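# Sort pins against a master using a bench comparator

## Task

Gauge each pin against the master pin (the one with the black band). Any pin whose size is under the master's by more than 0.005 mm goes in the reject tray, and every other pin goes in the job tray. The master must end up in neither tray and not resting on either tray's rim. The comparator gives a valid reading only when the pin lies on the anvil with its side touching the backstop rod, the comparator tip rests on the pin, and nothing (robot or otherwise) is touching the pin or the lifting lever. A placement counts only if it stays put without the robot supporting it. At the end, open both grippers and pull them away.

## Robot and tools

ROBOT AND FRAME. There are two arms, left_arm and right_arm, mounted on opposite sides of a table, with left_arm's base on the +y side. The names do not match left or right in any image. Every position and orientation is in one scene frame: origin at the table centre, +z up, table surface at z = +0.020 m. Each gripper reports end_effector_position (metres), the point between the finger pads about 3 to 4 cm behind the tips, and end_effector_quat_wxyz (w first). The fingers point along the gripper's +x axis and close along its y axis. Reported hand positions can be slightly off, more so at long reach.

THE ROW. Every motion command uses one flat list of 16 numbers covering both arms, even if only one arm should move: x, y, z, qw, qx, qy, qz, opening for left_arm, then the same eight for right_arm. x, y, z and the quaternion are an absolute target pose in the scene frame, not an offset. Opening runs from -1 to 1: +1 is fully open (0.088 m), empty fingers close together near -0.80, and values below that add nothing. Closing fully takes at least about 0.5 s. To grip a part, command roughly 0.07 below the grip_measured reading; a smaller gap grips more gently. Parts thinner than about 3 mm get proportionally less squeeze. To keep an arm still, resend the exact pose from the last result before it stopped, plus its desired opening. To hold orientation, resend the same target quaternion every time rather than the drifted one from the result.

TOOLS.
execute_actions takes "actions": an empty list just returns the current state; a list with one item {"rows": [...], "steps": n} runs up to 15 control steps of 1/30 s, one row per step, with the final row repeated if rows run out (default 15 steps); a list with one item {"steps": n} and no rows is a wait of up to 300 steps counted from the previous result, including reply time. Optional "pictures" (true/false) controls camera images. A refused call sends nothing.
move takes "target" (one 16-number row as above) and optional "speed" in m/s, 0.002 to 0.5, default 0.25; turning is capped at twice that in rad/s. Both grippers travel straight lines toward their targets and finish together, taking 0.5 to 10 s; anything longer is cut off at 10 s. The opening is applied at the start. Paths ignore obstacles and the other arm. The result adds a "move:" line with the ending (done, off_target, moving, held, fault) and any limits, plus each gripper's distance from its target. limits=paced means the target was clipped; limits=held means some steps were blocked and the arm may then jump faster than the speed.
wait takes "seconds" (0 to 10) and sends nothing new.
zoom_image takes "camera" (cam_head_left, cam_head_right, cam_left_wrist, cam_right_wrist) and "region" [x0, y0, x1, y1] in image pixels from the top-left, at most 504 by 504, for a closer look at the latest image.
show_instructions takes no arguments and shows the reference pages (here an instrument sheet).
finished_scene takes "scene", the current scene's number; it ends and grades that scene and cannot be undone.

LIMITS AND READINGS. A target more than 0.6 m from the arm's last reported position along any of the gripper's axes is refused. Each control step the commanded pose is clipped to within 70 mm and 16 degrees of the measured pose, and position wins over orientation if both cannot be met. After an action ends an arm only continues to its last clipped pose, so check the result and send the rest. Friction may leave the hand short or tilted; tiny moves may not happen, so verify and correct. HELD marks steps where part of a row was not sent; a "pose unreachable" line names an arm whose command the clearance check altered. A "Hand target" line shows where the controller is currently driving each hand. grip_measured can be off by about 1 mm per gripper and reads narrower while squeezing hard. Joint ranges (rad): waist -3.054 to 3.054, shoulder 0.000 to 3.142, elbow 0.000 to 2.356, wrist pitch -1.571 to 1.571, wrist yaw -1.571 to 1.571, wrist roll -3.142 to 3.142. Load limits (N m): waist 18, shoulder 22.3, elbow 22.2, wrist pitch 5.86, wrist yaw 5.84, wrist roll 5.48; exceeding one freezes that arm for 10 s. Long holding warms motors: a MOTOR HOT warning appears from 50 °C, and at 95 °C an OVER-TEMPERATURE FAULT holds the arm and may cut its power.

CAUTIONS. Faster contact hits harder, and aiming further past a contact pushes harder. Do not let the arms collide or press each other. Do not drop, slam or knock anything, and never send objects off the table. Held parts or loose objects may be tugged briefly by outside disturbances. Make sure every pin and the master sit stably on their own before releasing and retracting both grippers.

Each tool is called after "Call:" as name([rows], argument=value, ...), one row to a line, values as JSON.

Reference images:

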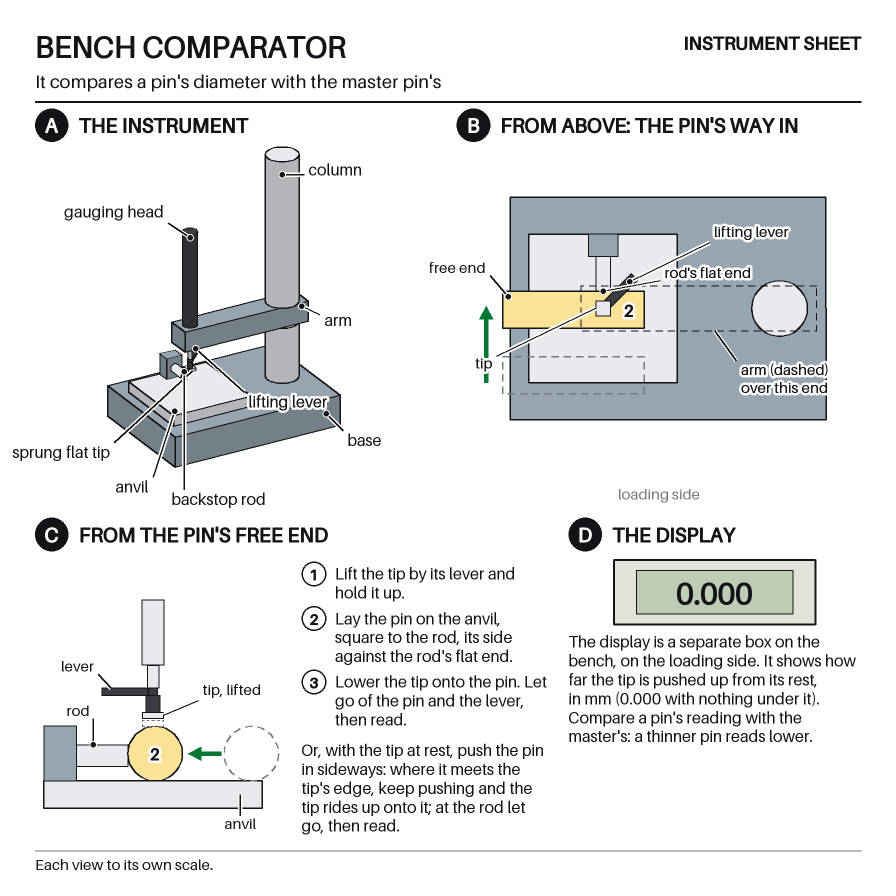

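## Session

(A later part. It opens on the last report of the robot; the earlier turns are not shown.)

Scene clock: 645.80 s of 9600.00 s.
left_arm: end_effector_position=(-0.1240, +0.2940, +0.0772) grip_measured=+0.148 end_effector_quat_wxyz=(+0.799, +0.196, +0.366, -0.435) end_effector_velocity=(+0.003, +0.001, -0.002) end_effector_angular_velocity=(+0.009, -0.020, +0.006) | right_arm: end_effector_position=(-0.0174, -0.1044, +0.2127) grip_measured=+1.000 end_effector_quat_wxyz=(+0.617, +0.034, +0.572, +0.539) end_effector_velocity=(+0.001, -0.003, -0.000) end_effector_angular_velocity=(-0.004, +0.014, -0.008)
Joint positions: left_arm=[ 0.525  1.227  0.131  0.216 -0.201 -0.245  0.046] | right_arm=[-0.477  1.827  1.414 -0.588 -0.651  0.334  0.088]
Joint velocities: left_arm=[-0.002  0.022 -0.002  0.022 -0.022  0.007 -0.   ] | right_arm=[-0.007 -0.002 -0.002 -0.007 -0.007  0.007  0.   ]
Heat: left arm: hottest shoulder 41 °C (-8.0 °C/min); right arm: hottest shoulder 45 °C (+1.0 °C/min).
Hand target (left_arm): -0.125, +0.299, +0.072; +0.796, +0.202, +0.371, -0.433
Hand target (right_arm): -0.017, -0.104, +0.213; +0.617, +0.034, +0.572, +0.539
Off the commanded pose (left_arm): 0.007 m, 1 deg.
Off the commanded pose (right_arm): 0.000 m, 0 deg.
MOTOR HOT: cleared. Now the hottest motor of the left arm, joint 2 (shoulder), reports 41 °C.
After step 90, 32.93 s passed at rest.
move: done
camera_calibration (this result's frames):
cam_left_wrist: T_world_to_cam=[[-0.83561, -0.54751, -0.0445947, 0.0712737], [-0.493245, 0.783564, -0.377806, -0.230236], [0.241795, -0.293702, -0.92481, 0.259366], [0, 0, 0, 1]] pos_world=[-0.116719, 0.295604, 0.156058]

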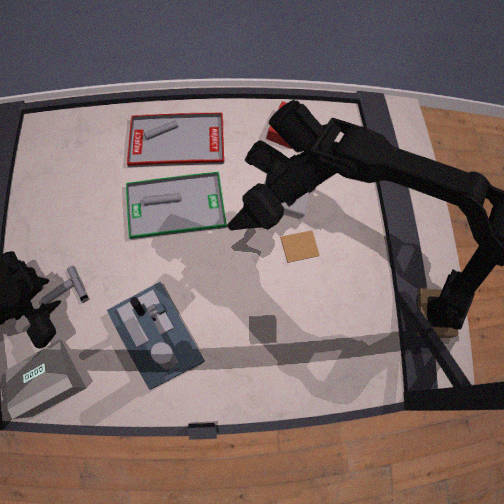

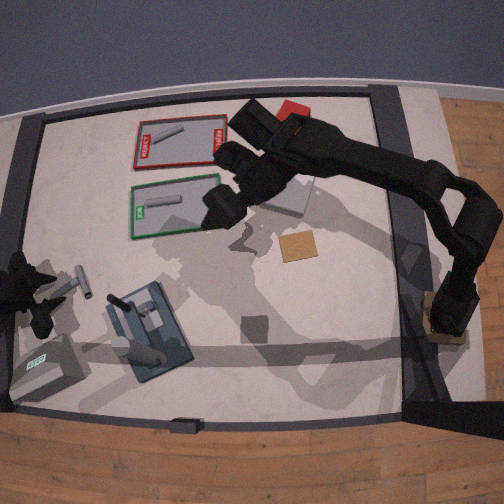

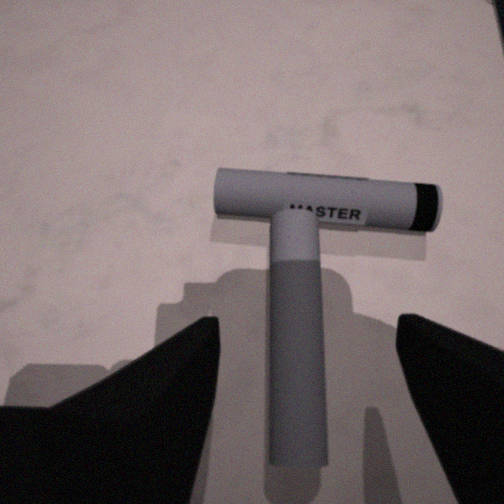

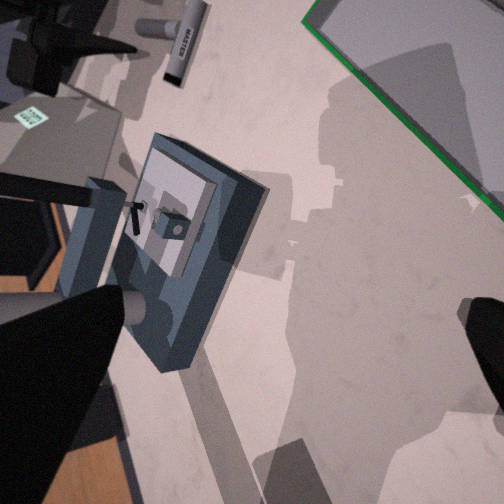

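Call:
move(target=[-0.1251, 0.3019, 0.054, 0.7965, 0.2017, 0.3714, -0.4325, -0.1, -0.0174, -0.1044, 0.2127, 0.617, 0.034, 0.572, 0.539, 1.0], speed=0.03)

Scene clock: 652.63 s of 9600.00 s.
left_arm: end_effector_position=(-0.1241, +0.2971, +0.0581) grip_measured=-0.098 end_effector_quat_wxyz=(+0.799, +0.196, +0.367, -0.434) end_effector_velocity=(+0.002, -0.001, -0.001) end_effector_angular_velocity=(-0.013, -0.005, +0.013) | right_arm: end_effector_position=(-0.0174, -0.1044, +0.2127) grip_measured=+1.000 end_effector_quat_wxyz=(+0.617, +0.034, +0.572, +0.539) end_effector_velocity=(+0.001, -0.002, -0.001) end_effector_angular_velocity=(-0.008, -0.006, -0.001)
Joint positions: left_arm=[ 0.53   1.381  0.082  0.418 -0.198 -0.241  0.034] | right_arm=[-0.477  1.827  1.414 -0.588 -0.651  0.334  0.088]
Joint velocities: left_arm=[ 0.002  0.032 -0.007  0.051 -0.007 -0.007 -0.   ] | right_arm=[-0.002 -0.002 -0.002 -0.007  0.007 -0.007  0.   ]
Heat: left arm: hottest shoulder 40 °C (-9.1 °C/min); right arm: hottest shoulder 45 °C (+1.0 °C/min).
Hand target (left_arm): -0.125, +0.302, +0.054; +0.796, +0.202, +0.371, -0.432
Hand target (right_arm): -0.017, -0.104, +0.213; +0.617, +0.034, +0.572, +0.539
Off the commanded pose (left_arm): 0.006 m, 1 deg.
Off the commanded pose (right_arm): 0.000 m, 0 deg.
After step 90, 2.73 s passed at rest.
move: done
camera_calibration (this result's frames):
cam_left_wrist: T_world_to_cam=[[-0.835351, -0.547888, -0.0447997, 0.0722068], [-0.494084, 0.78404, -0.375716, -0.240254], [0.240975, -0.29172, -0.925652, 0.242039], [0, 0, 0, 1]] pos_world=[-0.116713, 0.298538, 0.137011]

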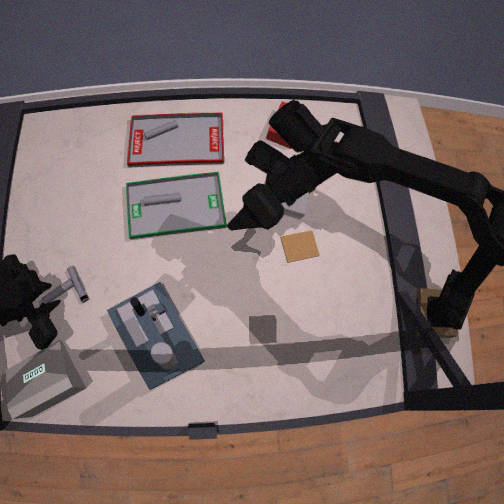

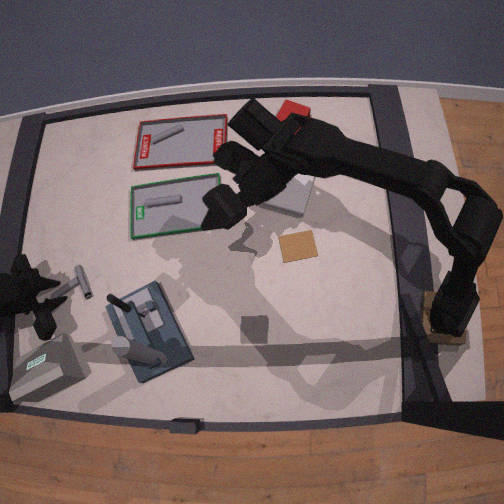

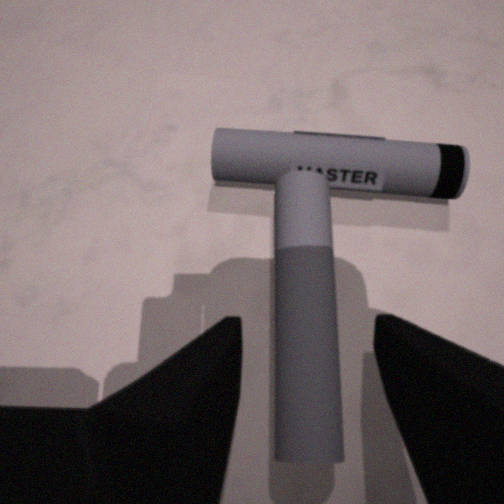

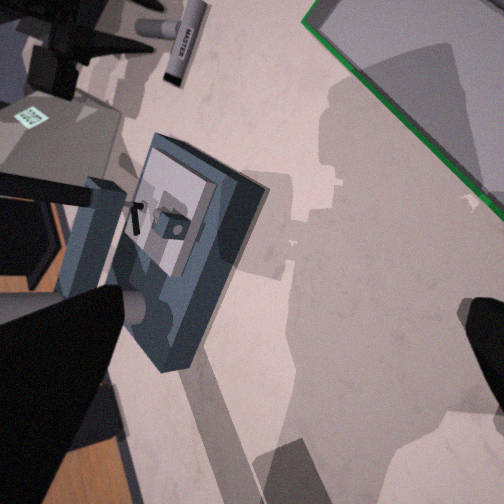

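Call:
execute_actions([
  {"rows": [[-0.1251, 0.3019, 0.0525, 0.7965, 0.2017, 0.3714, -0.4325, -0.18, -0.0174, -0.1044, 0.2127, 0.617, 0.034, 0.572, 0.539, 1.0],[-0.1251, 0.3019, 0.0525, 0.7965, 0.2017, 0.3714, -0.4325, -0.25, -0.0174, -0.1044, 0.2127, 0.617, 0.034, 0.572, 0.539, 1.0],[-0.1251, 0.3019, 0.0525, 0.7965, 0.2017, 0.3714, -0.4325, -0.31, -0.0174, -0.1044, 0.2127, 0.617, 0.034, 0.572, 0.539, 1.0],[-0.1251, 0.3019, 0.0525, 0.7965, 0.2017, 0.3714, -0.4325, -0.36, -0.0174, -0.1044, 0.2127, 0.617, 0.034, 0.572, 0.539, 1.0],[-0.1251, 0.3019, 0.0525, 0.7965, 0.2017, 0.3714, -0.4325, -0.39, -0.0174, -0.1044, 0.2127, 0.617, 0.034, 0.572, 0.539, 1.0],[-0.1251, 0.3019, 0.0525, 0.7965, 0.2017, 0.3714, -0.4325, -0.41, -0.0174, -0.1044, 0.2127, 0.617, 0.034, 0.572, 0.539, 1.0],[-0.1251, 0.3019, 0.0525, 0.7965, 0.2017, 0.3714, -0.4325, -0.43, -0.0174, -0.1044, 0.2127, 0.617, 0.034, 0.572, 0.539, 1.0],[-0.1251, 0.3019, 0.0525, 0.7965, 0.2017, 0.3714, -0.4325, -0.45, -0.0174, -0.1044, 0.2127, 0.617, 0.034, 0.572, 0.539, 1.0],[-0.1251, 0.3019, 0.0525, 0.7965, 0.2017, 0.3714, -0.4325, -0.47, -0.0174, -0.1044, 0.2127, 0.617, 0.034, 0.572, 0.539, 1.0],[-0.1251, 0.3019, 0.0525, 0.7965, 0.2017, 0.3714, -0.4325, -0.49, -0.0174, -0.1044, 0.2127, 0.617, 0.034, 0.572, 0.539, 1.0],[-0.1251, 0.3019, 0.0525, 0.7965, 0.2017, 0.3714, -0.4325, -0.52, -0.0174, -0.1044, 0.2127, 0.617, 0.034, 0.572, 0.539, 1.0],[-0.1251, 0.3019, 0.0525, 0.7965, 0.2017, 0.3714, -0.4325, -0.56, -0.0174, -0.1044, 0.2127, 0.617, 0.034, 0.572, 0.539, 1.0],[-0.1251, 0.3019, 0.0525, 0.7965, 0.2017, 0.3714, -0.4325, -0.6, -0.0174, -0.1044, 0.2127, 0.617, 0.034, 0.572, 0.539, 1.0]], "steps": 15},
], pictures=false)

Call:
move(target=[-0.1270, 0.3020, 0.10, 0.7965, 0.2017, 0.3714, -0.4325, -0.6, -0.0174, -0.1044, 0.2127, 0.617, 0.034, 0.572, 0.539, 1.0], speed=0.04)

Scene clock: 664.77 s of 9600.00 s.
left_arm: end_effector_position=(-0.1241, +0.2971, +0.0566) grip_measured=-0.532 end_effector_quat_wxyz=(+0.799, +0.196, +0.367, -0.434) end_effector_velocity=(+0.001, -0.000, +0.001) end_effector_angular_velocity=(-0.008, -0.003, +0.008) | right_arm: end_effector_position=(-0.0174, -0.1044, +0.2127) grip_measured=+1.000 end_effector_quat_wxyz=(+0.617, +0.034, +0.572, +0.539) end_effector_velocity=(-0.002, -0.004, -0.001) end_effector_angular_velocity=(-0.009, +0.002, +0.016)
Joint positions: left_arm=[ 0.531  1.398  0.078  0.439 -0.197 -0.241  0.013] | right_arm=[-0.477  1.827  1.414 -0.588 -0.651  0.334  0.088]
Joint velocities: left_arm=[-0.002 -0.002 -0.002  0.007 -0.007 -0.007  0.   ] | right_arm=[-0.002 -0.002 -0.002 -0.022 -0.007 -0.022  0.   ]
Heat: left arm: hottest shoulder 39 °C (-11.1 °C/min); right arm: hottest shoulder 45 °C (+0.0 °C/min).
Hand target (left_arm): -0.125, +0.302, +0.052; +0.796, +0.202, +0.372, -0.432
Hand target (right_arm): -0.017, -0.104, +0.213; +0.617, +0.034, +0.572, +0.539
Off the commanded pose (left_arm): 0.006 m, 1 deg.
Off the commanded pose (right_arm): 0.000 m, 0 deg.
Steps of this call (steps 1 to 90: nothing new was sent; then 8.63 s passed at rest; steps 91 to 105: all 15 steps of this action). Readings (end_effector_position):
91: left_arm (-0.1241, +0.2969, +0.0578) | right_arm (-0.0174, -0.1044, +0.2127)
92: left_arm (-0.1241, +0.2969, +0.0576) | right_arm (-0.0174, -0.1044, +0.2127)
94: left_arm (-0.1241, +0.2970, +0.0571) | right_arm (-0.0174, -0.1044, +0.2127)
98: left_arm (-0.1242, +0.2972, +0.0566) | right_arm (-0.0174, -0.1044, +0.2127)
105: the state above

Scene clock: 666.47 s of 9600.00 s.
left_arm: end_effector_position=(-0.1285, +0.3080, +0.0929) grip_measured=-0.532 end_effector_quat_wxyz=(+0.792, +0.210, +0.379, -0.430) end_effector_velocity=(-0.001, +0.007, -0.003) end_effector_angular_velocity=(+0.030, +0.006, +0.008) | right_arm: end_effector_position=(-0.0174, -0.1044, +0.2127) grip_measured=+1.000 end_effector_quat_wxyz=(+0.617, +0.034, +0.572, +0.539) end_effector_velocity=(+0.001, -0.005, -0.003) end_effector_angular_velocity=(-0.023, +0.013, -0.016)
Joint positions: left_arm=[ 0.523  1.026  0.166 -0.061 -0.199 -0.243  0.013] | right_arm=[-0.477  1.827  1.414 -0.588 -0.651  0.334  0.088]
Joint velocities: left_arm=[-0.002 -0.022 -0.002 -0.051 -0.007 -0.007 -0.   ] | right_arm=[-0.007 -0.002 -0.002 -0.022  0.007  0.007  0.   ]
Heat: left arm: hottest shoulder 39 °C (-11.0 °C/min); right arm: hottest shoulder 45 °C (+0.0 °C/min).
Hand target (left_arm): -0.127, +0.302, +0.100; +0.796, +0.202, +0.371, -0.433
Hand target (right_arm): -0.017, -0.104, +0.213; +0.617, +0.034, +0.572, +0.539
Off the commanded pose (left_arm): 0.009 m, 1 deg.
Off the commanded pose (right_arm): 0.000 m, 0 deg.
move: off_target (left_arm)
camera_calibration (this result's frames):
cam_left_wrist: T_world_to_cam=[[-0.838505, -0.541911, -0.0569355, 0.074936], [-0.493912, 0.800022, -0.340611, -0.246061], [0.230131, -0.257483, -0.938479, 0.267676], [0, 0, 0, 1]] pos_world=[-0.120299, 0.306385, 0.171664]

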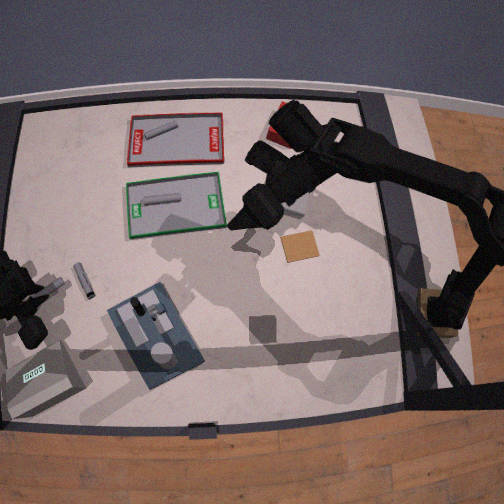

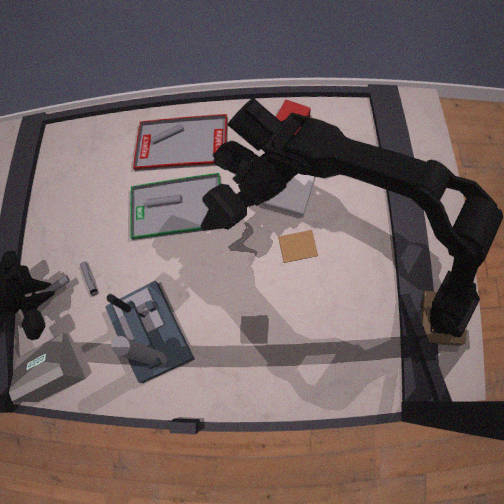

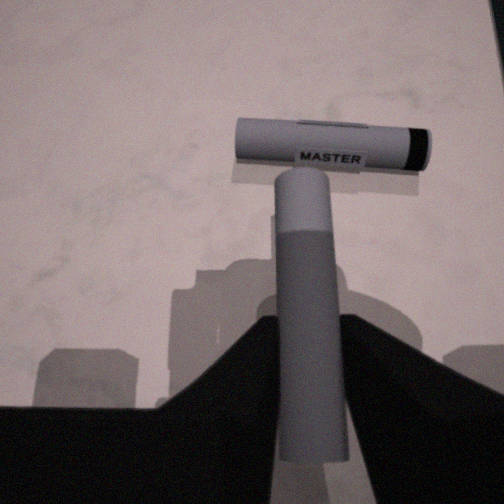

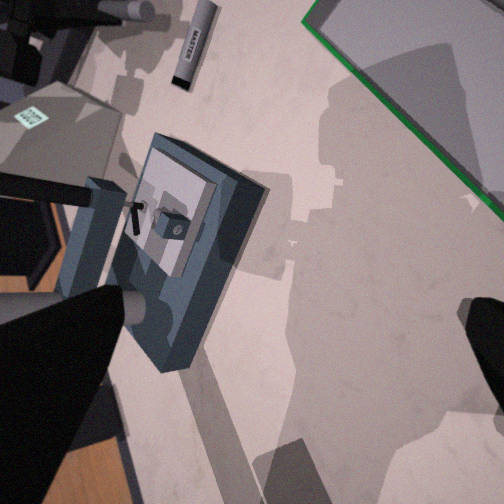

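Call:
move(target=[-0.073, 0.150, 0.15, 0.2039, 0.4118, 0.0951, -0.8831, -0.6, -0.0174, -0.1044, 0.2127, 0.617, 0.034, 0.572, 0.539, 1.0], speed=0.3)

Call:
move(target=[-0.0933, 0.1469, 0.1096, 0.2039, 0.4118, 0.0951, -0.8831, -0.6, -0.0174, -0.1044, 0.2127, 0.617, 0.034, 0.572, 0.539, 1.0], speed=0.06)

Scene clock: 677.53 s of 9600.00 s.
left_arm: end_effector_position=(-0.0732, +0.1534, +0.1520) grip_measured=-0.532 end_effector_quat_wxyz=(+0.205, +0.414, +0.097, -0.882) end_effector_velocity=(-0.001, -0.002, +0.002) end_effector_angular_velocity=(-0.002, -0.008, -0.025) | right_arm: end_effector_position=(-0.0174, -0.1044, +0.2127) grip_measured=+1.000 end_effector_quat_wxyz=(+0.617, +0.034, +0.572, +0.539) end_effector_velocity=(-0.002, -0.004, -0.001) end_effector_angular_velocity=(-0.016, +0.023, -0.003)
Joint positions: left_arm=[ 0.885  2.118  1.573 -1.162  0.682  1.783  0.013] | right_arm=[-0.477  1.827  1.414 -0.588 -0.651  0.334  0.088]
Joint velocities: left_arm=[-0.007  0.007  0.022 -0.022 -0.007  0.022  0.   ] | right_arm=[-0.002 -0.002 -0.002 -0.022 -0.007  0.007  0.   ]
Heat: left arm: hottest shoulder 39 °C (-8.0 °C/min); right arm: hottest shoulder 45 °C (+0.0 °C/min).
Hand target (left_arm): -0.073, +0.151, +0.151; -0.202, -0.413, -0.096, +0.883
Hand target (right_arm): -0.017, -0.104, +0.213; +0.617, +0.034, +0.572, +0.539
Off the commanded pose (left_arm): 0.004 m, 0 deg.
Off the commanded pose (right_arm): 0.000 m, 0 deg.
After step 90, 4.70 s passed at rest.
move: done
camera_calibration (this result's frames):
cam_left_wrist: T_world_to_cam=[[-0.443109, 0.895119, -0.0491542, -0.15176], [0.844597, 0.398462, -0.357608, 0.0871971], [-0.300515, -0.199975, -0.932577, 0.222044], [0, 0, 0, 1]] pos_world=[-0.0741653, 0.145502, 0.230796]

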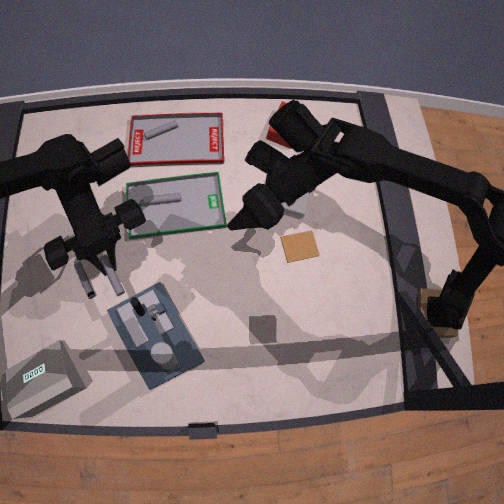

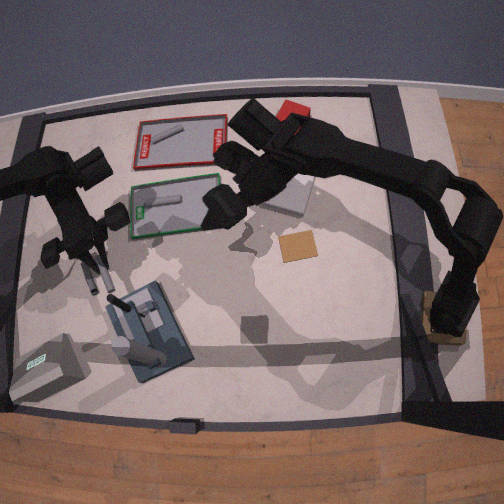

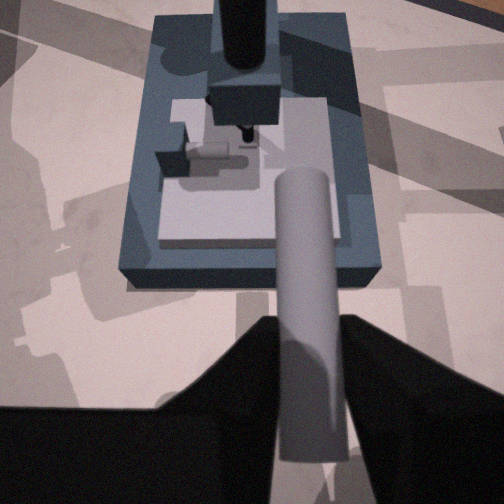

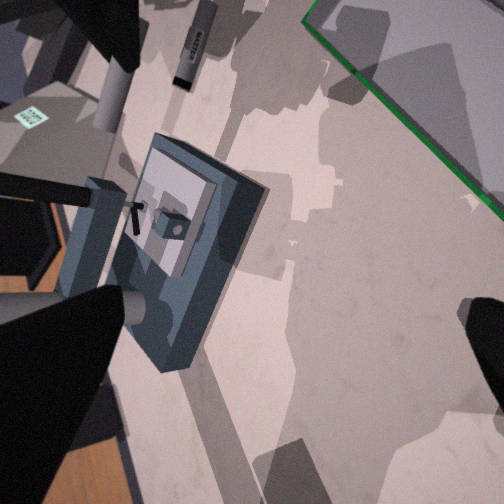

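Scene clock: 678.67 s of 9600.00 s.
left_arm: end_effector_position=(-0.0895, +0.1444, +0.1158) grip_measured=-0.532 end_effector_quat_wxyz=(+0.207, +0.418, +0.086, -0.880) end_effector_velocity=(-0.003, +0.001, +0.001) end_effector_angular_velocity=(+0.006, +0.012, +0.004) | right_arm: end_effector_position=(-0.0174, -0.1044, +0.2127) grip_measured=+1.000 end_effector_quat_wxyz=(+0.617, +0.034, +0.572, +0.539) end_effector_velocity=(+0.001, -0.002, -0.001) end_effector_angular_velocity=(-0.008, -0.006, -0.001)
Joint positions: left_arm=[ 0.837  2.139  1.457 -0.966  0.686  1.727  0.013] | right_arm=[-0.477  1.827  1.414 -0.588 -0.651  0.334  0.088]
Joint velocities: left_arm=[-0.002 -0.002 -0.002 -0.007  0.007 -0.007 -0.   ] | right_arm=[-0.002 -0.002 -0.002 -0.007  0.007 -0.007  0.   ]
Heat: left arm: hottest shoulder 39 °C (-7.1 °C/min); right arm: hottest shoulder 45 °C (+0.0 °C/min).
Hand target (left_arm): -0.093, +0.147, +0.110; -0.204, -0.412, -0.095, +0.883
Hand target (right_arm): -0.017, -0.104, +0.213; +0.617, +0.034, +0.572, +0.539
Off the commanded pose (left_arm): 0.008 m, 1 deg.
Off the commanded pose (right_arm): 0.000 m, 0 deg.
move: done
camera_calibration (this result's frames):
cam_left_wrist: T_world_to_cam=[[-0.437387, 0.896407, -0.0717479, -0.149831], [0.851681, 0.387307, -0.353033, 0.0933592], [-0.288673, -0.215518, -0.932856, 0.185], [0, 0, 0, 1]] pos_world=[-0.0916419, 0.138021, 0.194787]

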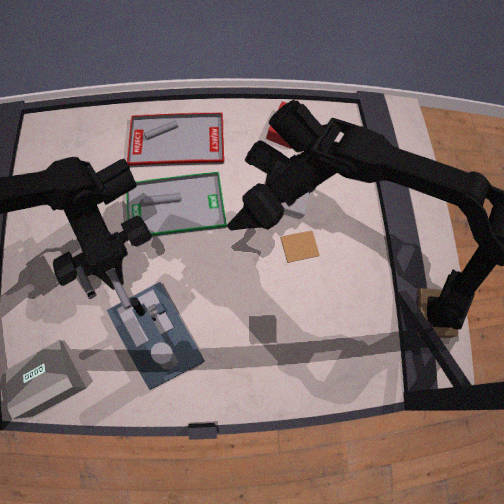

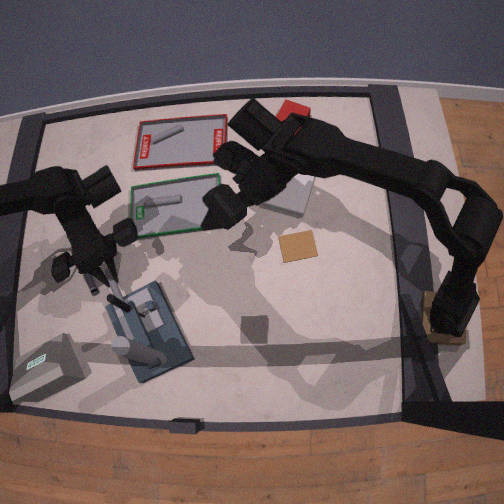

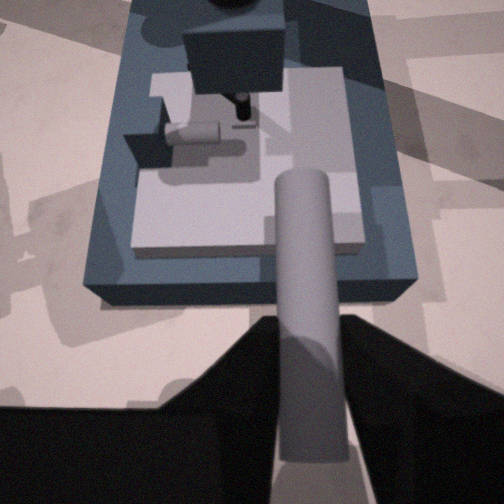

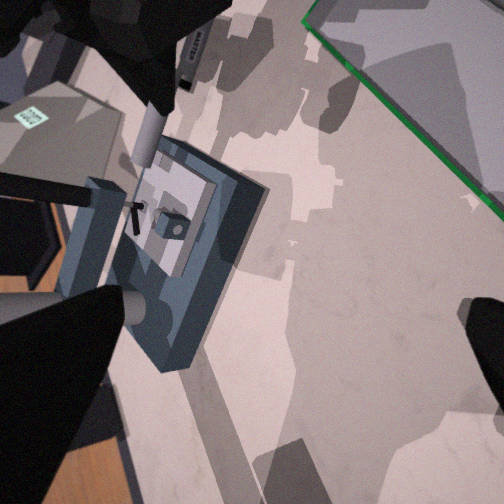

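Call:
execute_actions(actions=[])

Scene clock: 695.77 s of 9600.00 s.
left_arm: end_effector_position=(-0.0895, +0.1443, +0.1158) grip_measured=-0.532 end_effector_quat_wxyz=(+0.208, +0.418, +0.086, -0.880) end_effector_velocity=(-0.003, +0.004, +0.002) end_effector_angular_velocity=(+0.022, +0.005, +0.003) | right_arm: end_effector_position=(-0.0174, -0.1044, +0.2127) grip_measured=+1.000 end_effector_quat_wxyz=(+0.617, +0.034, +0.572, +0.539) end_effector_velocity=(+0.001, -0.002, -0.001) end_effector_angular_velocity=(-0.008, -0.006, -0.001)
Joint positions: left_arm=[ 0.837  2.139  1.457 -0.965  0.686  1.727  0.013] | right_arm=[-0.477  1.827  1.414 -0.588 -0.651  0.334  0.088]
Joint velocities: left_arm=[-0.002 -0.007 -0.002 -0.022 -0.007 -0.007 -0.   ] | right_arm=[-0.002 -0.002 -0.002 -0.007  0.007 -0.007  0.   ]
Heat: left arm: hottest shoulder 42 °C (+0.0 °C/min); right arm: hottest shoulder 45 °C (+0.0 °C/min).
Hand target (left_arm): -0.093, +0.147, +0.110; -0.204, -0.412, -0.095, +0.883
Hand target (right_arm): -0.017, -0.104, +0.213; +0.617, +0.034, +0.572, +0.539
Off the commanded pose (left_arm): 0.008 m, 1 deg.
Off the commanded pose (right_arm): 0.000 m, 0 deg.
Steps of this call (steps 1 to 90: nothing new was sent; then 14.10 s passed at rest). Readings (end_effector_position):
1: left_arm (-0.0895, +0.1443, +0.1159) | right_arm (-0.0174, -0.1044, +0.2127)
2: left_arm (-0.0895, +0.1443, +0.1159) | right_arm (-0.0174, -0.1044, +0.2127)
4: left_arm (-0.0896, +0.1444, +0.1158) | right_arm (-0.0174, -0.1044, +0.2127)
8: left_arm (-0.0895, +0.1443, +0.1158) | right_arm (-0.0174, -0.1044, +0.2127)
90: the state above
camera_calibration (this result's frames):
cam_left_wrist: T_world_to_cam=[[-0.43795, 0.896106, -0.0720647, -0.149699], [0.851396, 0.387686, -0.353304, 0.0933159], [-0.28866, -0.216085, -0.932729, 0.184992], [0, 0, 0, 1]] pos_world=[-0.0916099, 0.137943, 0.194728]

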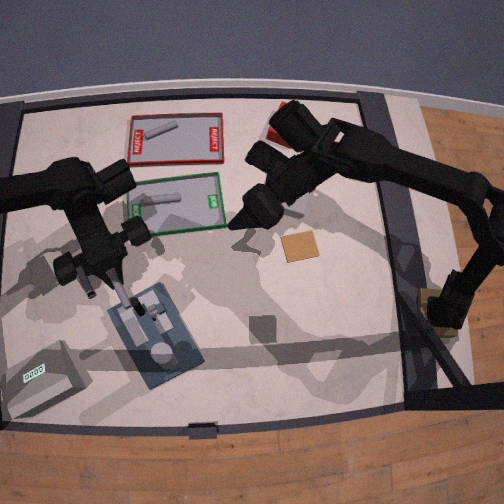

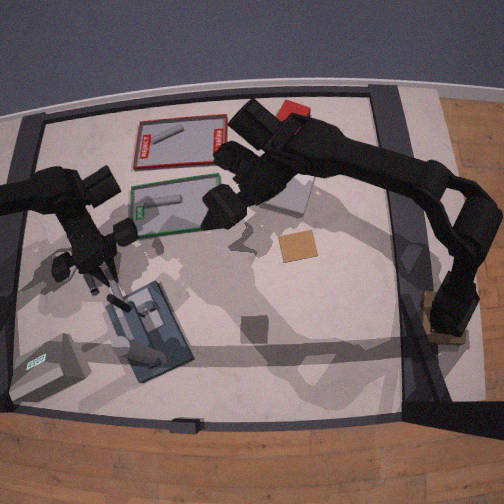

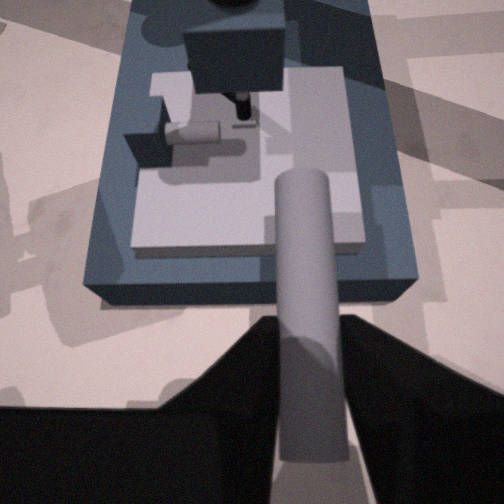

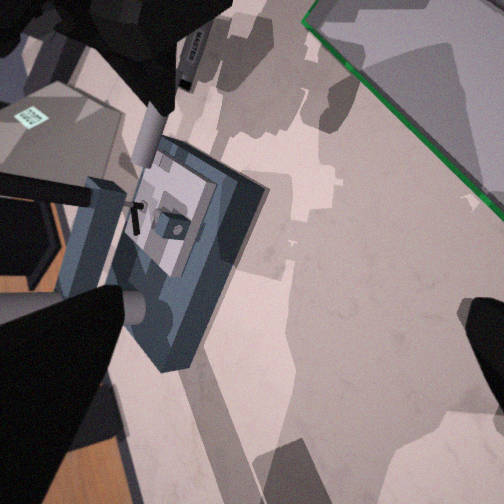

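Call:
move(target=[-0.1318,0.1318,0.0995,0.2039,0.4118,0.0951,-0.8831,-0.6,-0.0174,-0.1044,0.2127,0.617,0.034,0.572,0.539,1.0], speed=0.025)

Scene clock: 700.97 s of 9600.00 s.
left_arm: end_effector_position=(-0.1267, +0.1280, +0.1026) grip_measured=-0.532 end_effector_quat_wxyz=(+0.209, +0.413, +0.089, -0.882) end_effector_velocity=(-0.001, -0.003, +0.002) end_effector_angular_velocity=(-0.010, +0.003, +0.014) | right_arm: end_effector_position=(-0.0174, -0.1044, +0.2127) grip_measured=+1.000 end_effector_quat_wxyz=(+0.617, +0.034, +0.572, +0.539) end_effector_velocity=(-0.004, -0.002, -0.004) end_effector_angular_velocity=(-0.013, +0.005, +0.021)
Joint positions: left_arm=[ 0.734  2.131  1.382 -0.818  0.699  1.588  0.013] | right_arm=[-0.477  1.827  1.414 -0.588 -0.651  0.334  0.088]
Joint velocities: left_arm=[-0.002 -0.007 -0.007  0.022  0.007 -0.022 -0.   ] | right_arm=[ 0.002  0.002 -0.002 -0.022 -0.007 -0.022  0.   ]
Heat: left arm: hottest shoulder 44 °C (+2.0 °C/min); right arm: hottest shoulder 45 °C (+0.0 °C/min).
Hand target (left_arm): -0.132, +0.132, +0.099; -0.204, -0.412, -0.095, +0.883
Hand target (right_arm): -0.017, -0.104, +0.213; +0.617, +0.034, +0.572, +0.539
Off the commanded pose (left_arm): 0.007 m, 1 deg.
Off the commanded pose (right_arm): 0.000 m, 0 deg.
After step 90, 0.07 s passed at rest.
move: done
camera_calibration (this result's frames):
cam_left_wrist: T_world_to_cam=[[-0.442927, 0.894238, -0.0644567, -0.153539], [0.8452, 0.392491, -0.362752, 0.12624], [-0.299087, -0.215151, -0.929654, 0.15671], [0, 0, 0, 1]] pos_world=[-0.127835, 0.121469, 0.181583]

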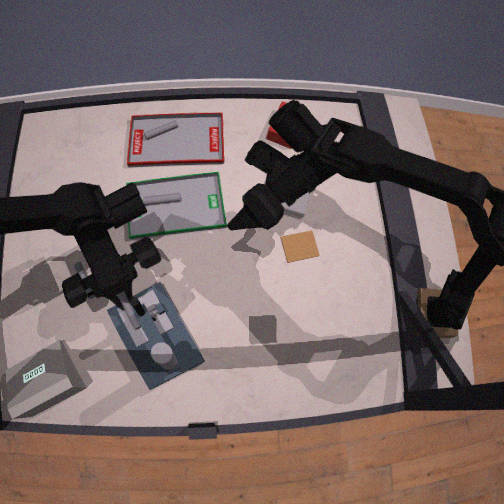

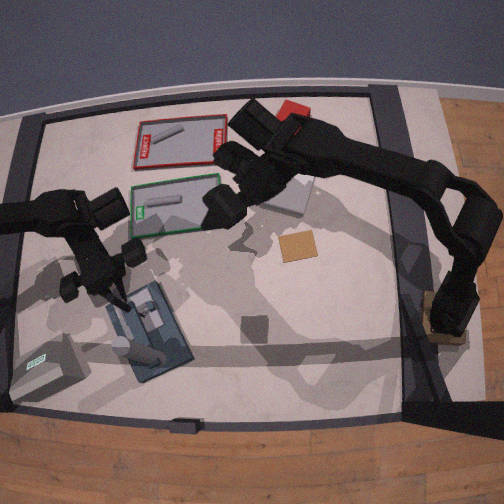

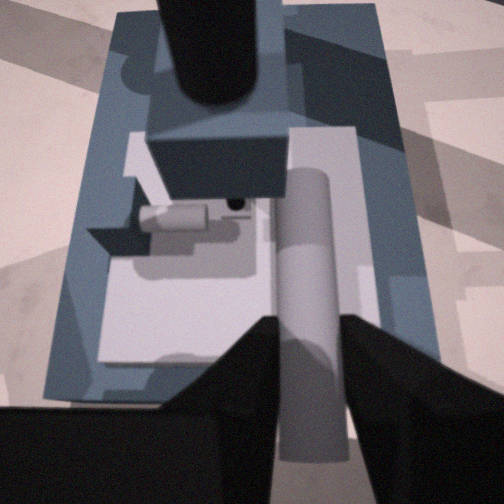

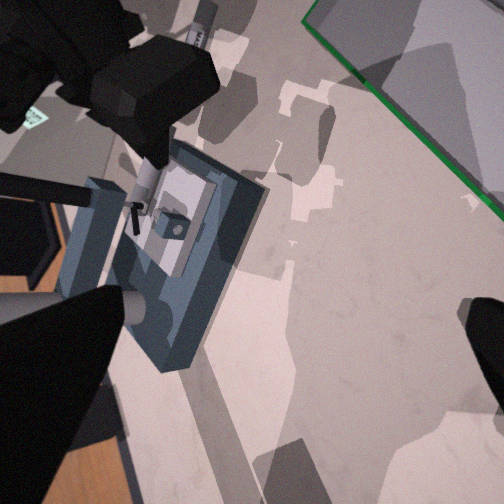

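Call:
move(target=[-0.1235,0.1185,0.093,0.2039,0.4118,0.0951,-0.8831,-0.6,-0.0174,-0.1044,0.2127,0.617,0.034,0.572,0.539,1.0], speed=0.012)

Scene clock: 705.13 s of 9600.00 s.
left_arm: end_effector_position=(-0.1233, +0.1185, +0.1028) grip_measured=-0.532 end_effector_quat_wxyz=(+0.210, +0.409, +0.087, -0.884) end_effector_velocity=(+0.002, +0.000, -0.002) end_effector_angular_velocity=(+0.014, -0.001, +0.008) | right_arm: end_effector_position=(-0.0174, -0.1044, +0.2127) grip_measured=+1.000 end_effector_quat_wxyz=(+0.617, +0.034, +0.572, +0.539) end_effector_velocity=(-0.002, -0.002, -0.002) end_effector_angular_velocity=(-0.005, +0.007, +0.006)
Joint positions: left_arm=[ 0.733  2.164  1.433 -0.832  0.707  1.587  0.013] | right_arm=[-0.477  1.827  1.414 -0.588 -0.651  0.334  0.088]
Joint velocities: left_arm=[ 0.002  0.007  0.007 -0.007 -0.007 -0.007 -0.   ] | right_arm=[-0.002 -0.002 -0.007 -0.007 -0.007 -0.007  0.   ]
Heat: left arm: hottest shoulder 44 °C (+3.0 °C/min); right arm: hottest shoulder 45 °C (+0.0 °C/min).
Hand target (left_arm): -0.124, +0.119, +0.093; -0.204, -0.412, -0.095, +0.883
Hand target (right_arm): -0.017, -0.104, +0.213; +0.617, +0.034, +0.572, +0.539
Off the commanded pose (left_arm): 0.010 m, 1 deg.
Off the commanded pose (right_arm): 0.000 m, 0 deg.
move: off_target (left_arm)
camera_calibration (this result's frames):
cam_left_wrist: T_world_to_cam=[[-0.443353, 0.893765, -0.0679886, -0.143095], [0.843131, 0.390084, -0.370087, 0.127879], [-0.30425, -0.221403, -0.926506, 0.15564], [0, 0, 0, 1]] pos_world=[-0.123907, 0.112468, 0.181799]

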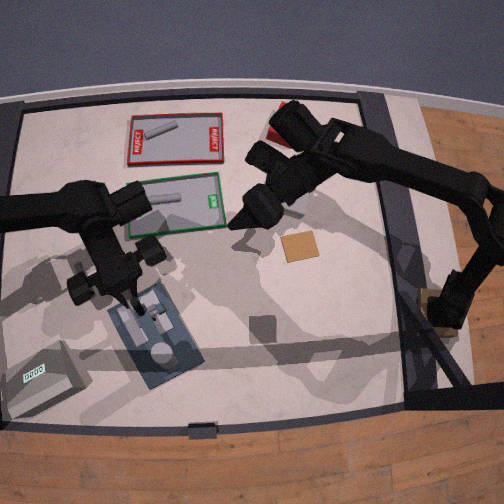

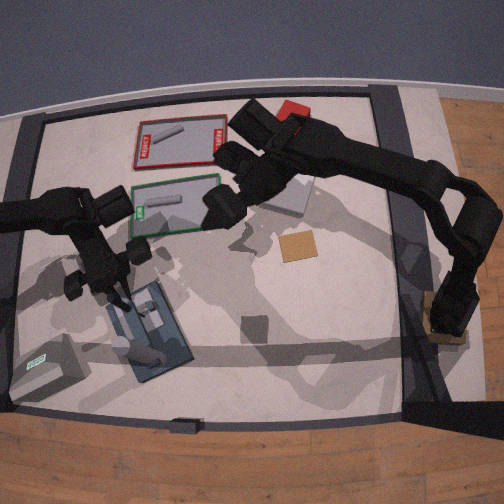

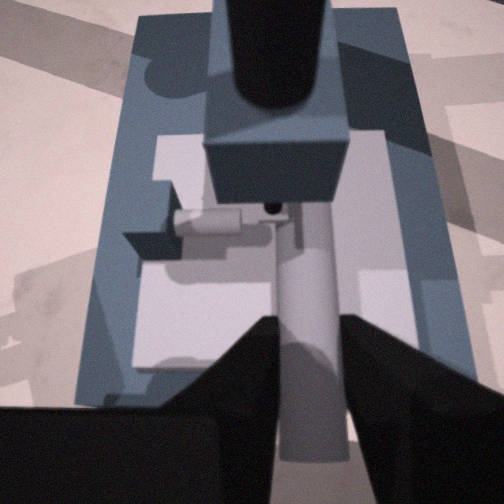

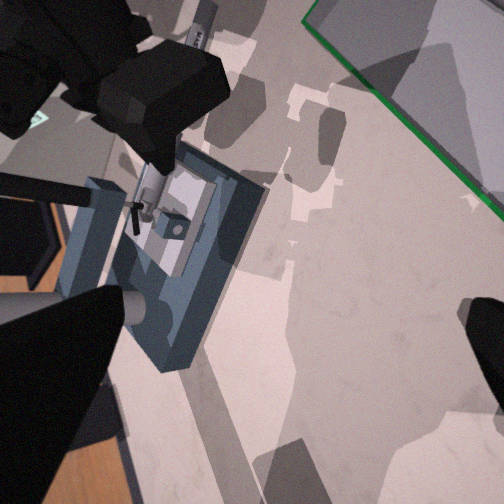

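Call:
move(target=[-0.1177,0.1067,0.095,0.2039,0.4118,0.0951,-0.8831,-0.6,-0.0174,-0.1044,0.2127,0.617,0.034,0.572,0.539,1.0], speed=0.008)

Call:
zoom_image(camera="cam_head_left", region=[5, 345, 65, 405])

Scene clock: 709.93 s of 9600.00 s.
left_arm: end_effector_position=(-0.1191, +0.1087, +0.1037) grip_measured=-0.532 end_effector_quat_wxyz=(+0.207, +0.408, +0.091, -0.884) end_effector_velocity=(-0.002, +0.003, -0.001) end_effector_angular_velocity=(+0.019, +0.001, -0.008) | right_arm: end_effector_position=(-0.0174, -0.1044, +0.2127) grip_measured=+1.000 end_effector_quat_wxyz=(+0.617, +0.034, +0.572, +0.539) end_effector_velocity=(-0.004, -0.003, +0.002) end_effector_angular_velocity=(-0.001, +0.020, +0.014)
Joint positions: left_arm=[ 0.732  2.205  1.506 -0.874  0.708  1.587  0.013] | right_arm=[-0.477  1.827  1.414 -0.588 -0.651  0.334  0.088]
Joint velocities: left_arm=[-0.002  0.002  0.002 -0.022 -0.007  0.007 -0.   ] | right_arm=[-0.002 -0.007 -0.002 -0.022 -0.022 -0.007  0.   ]
Heat: left arm: hottest shoulder 44 °C (+3.0 °C/min); right arm: hottest shoulder 45 °C (+0.0 °C/min).
Hand target (left_arm): -0.118, +0.107, +0.095; -0.204, -0.412, -0.095, +0.883
Hand target (right_arm): -0.017, -0.104, +0.213; +0.617, +0.034, +0.572, +0.539
Off the commanded pose (left_arm): 0.009 m, 1 deg.
Off the commanded pose (right_arm): 0.000 m, 0 deg.
move: off_target (left_arm)
camera_calibration (this result's frames):
cam_left_wrist: T_world_to_cam=[[-0.442323, 0.894997, -0.0577171, -0.133532], [0.841749, 0.392073, -0.371129, 0.128208], [-0.30953, -0.212742, -0.926786, 0.153994], [0, 0, 0, 1]] pos_world=[-0.119317, 0.102005, 0.182594]

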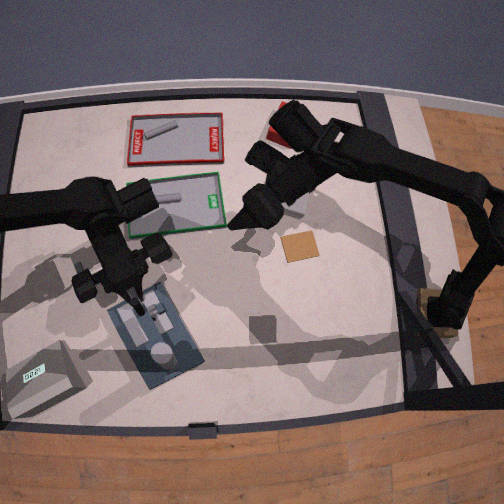

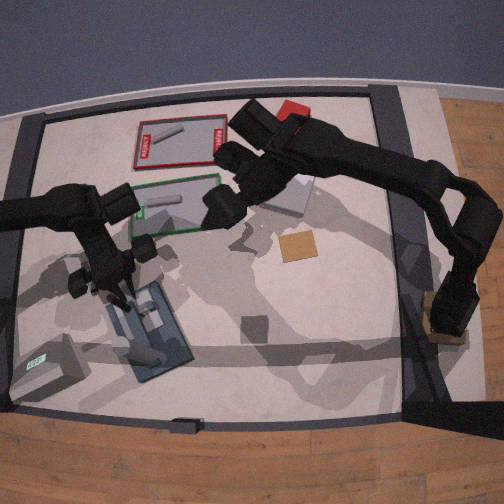

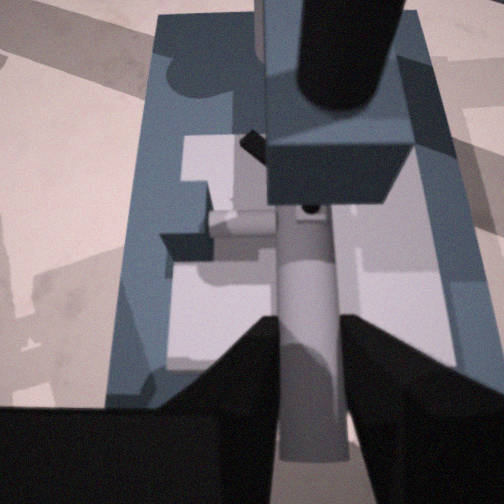

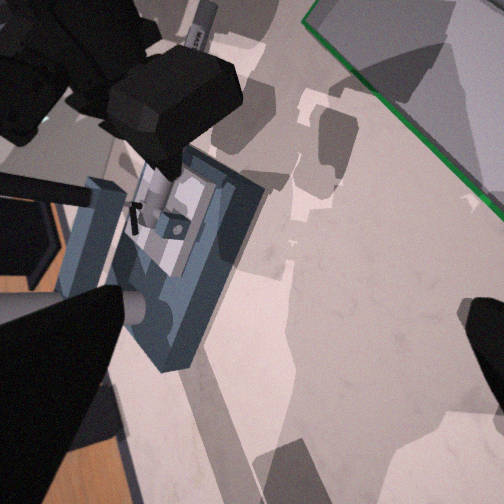

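Region (5, 345, 65, 405) of cam_head_left's 504x504 image, scaled by 8.400, with more detail than that image has.

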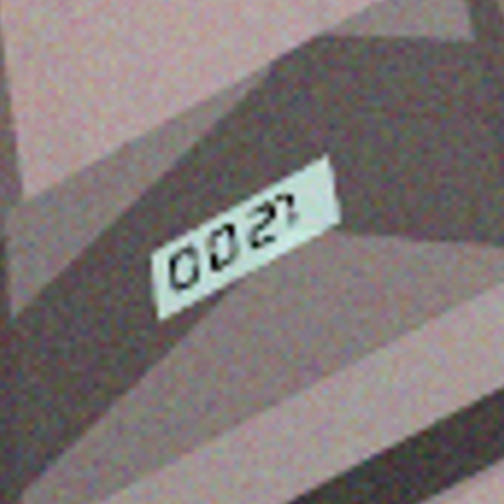

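Call:
move(target=[-0.1180,0.1075,0.098,0.2039,0.4118,0.0951,-0.8831,-0.3,-0.0174,-0.1044,0.2127,0.617,0.034,0.572,0.539,1.0], speed=0.008)

Call:
zoom_image(camera="cam_head_left", region=[5, 345, 65, 405])

Scene clock: 713.60 s of 9600.00 s.
left_arm: end_effector_position=(-0.1186, +0.1088, +0.1024) grip_measured=-0.302 end_effector_quat_wxyz=(+0.206, +0.411, +0.092, -0.883) end_effector_velocity=(-0.000, -0.000, -0.002) end_effector_angular_velocity=(+0.014, -0.001, +0.014) | right_arm: end_effector_position=(-0.0174, -0.1044, +0.2127) grip_measured=+1.000 end_effector_quat_wxyz=(+0.617, +0.034, +0.572, +0.539) end_effector_velocity=(-0.001, -0.002, -0.000) end_effector_angular_velocity=(-0.001, +0.004, +0.006)
Joint positions: left_arm=[ 0.731  2.208  1.507 -0.874  0.701  1.587  0.024] | right_arm=[-0.477  1.827  1.414 -0.588 -0.651  0.334  0.088]
Joint velocities: left_arm=[-0.002  0.002 -0.002  0.007 -0.007 -0.022  0.   ] | right_arm=[-0.002 -0.002 -0.002 -0.007 -0.007 -0.007  0.   ]
Heat: left arm: hottest shoulder 44 °C (+4.0 °C/min); right arm: hottest shoulder 45 °C (+0.0 °C/min).
Hand target (left_arm): -0.118, +0.107, +0.098; -0.204, -0.412, -0.095, +0.883
Hand target (right_arm): -0.017, -0.104, +0.213; +0.617, +0.034, +0.572, +0.539
Off the commanded pose (left_arm): 0.005 m, 0 deg.
Off the commanded pose (right_arm): 0.000 m, 0 deg.
move: done
camera_calibration (this result's frames):
cam_left_wrist: T_world_to_cam=[[-0.441291, 0.895559, -0.0568873, -0.133492], [0.844184, 0.392805, -0.364771, 0.126839], [-0.304328, -0.208993, -0.929358, 0.153445], [0, 0, 0, 1]] pos_world=[-0.119286, 0.101796, 0.181279]

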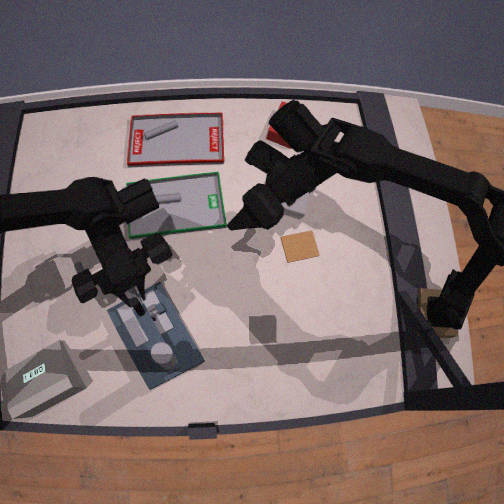

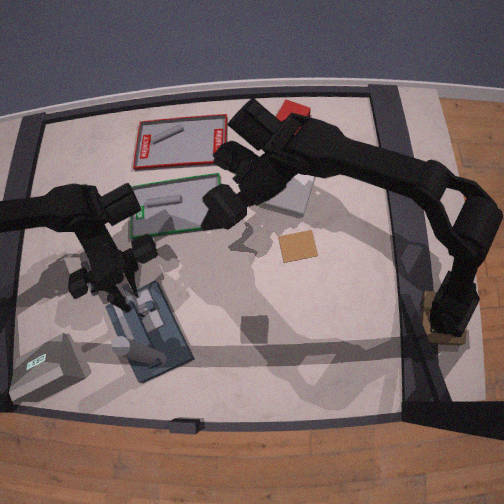

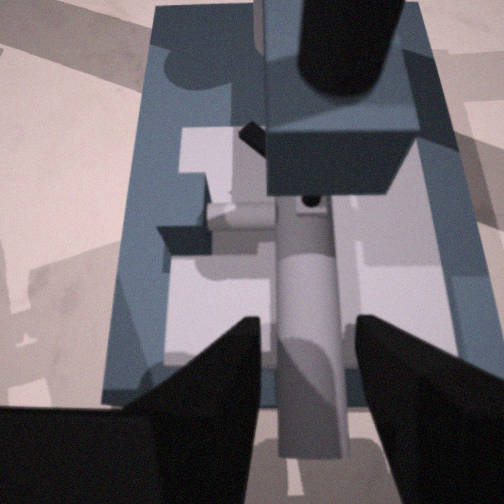

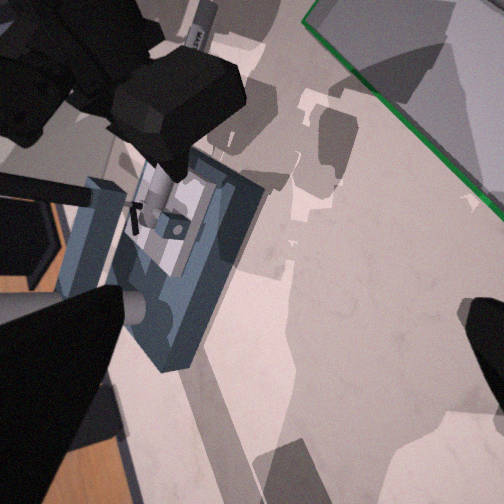

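Region (5, 345, 65, 405) of cam_head_left's 504x504 image, scaled by 8.400, with more detail than that image has.

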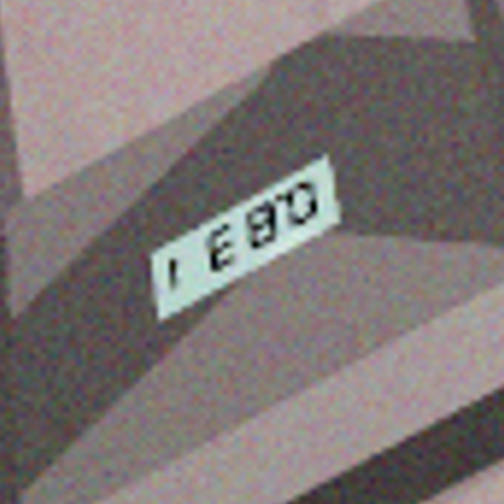

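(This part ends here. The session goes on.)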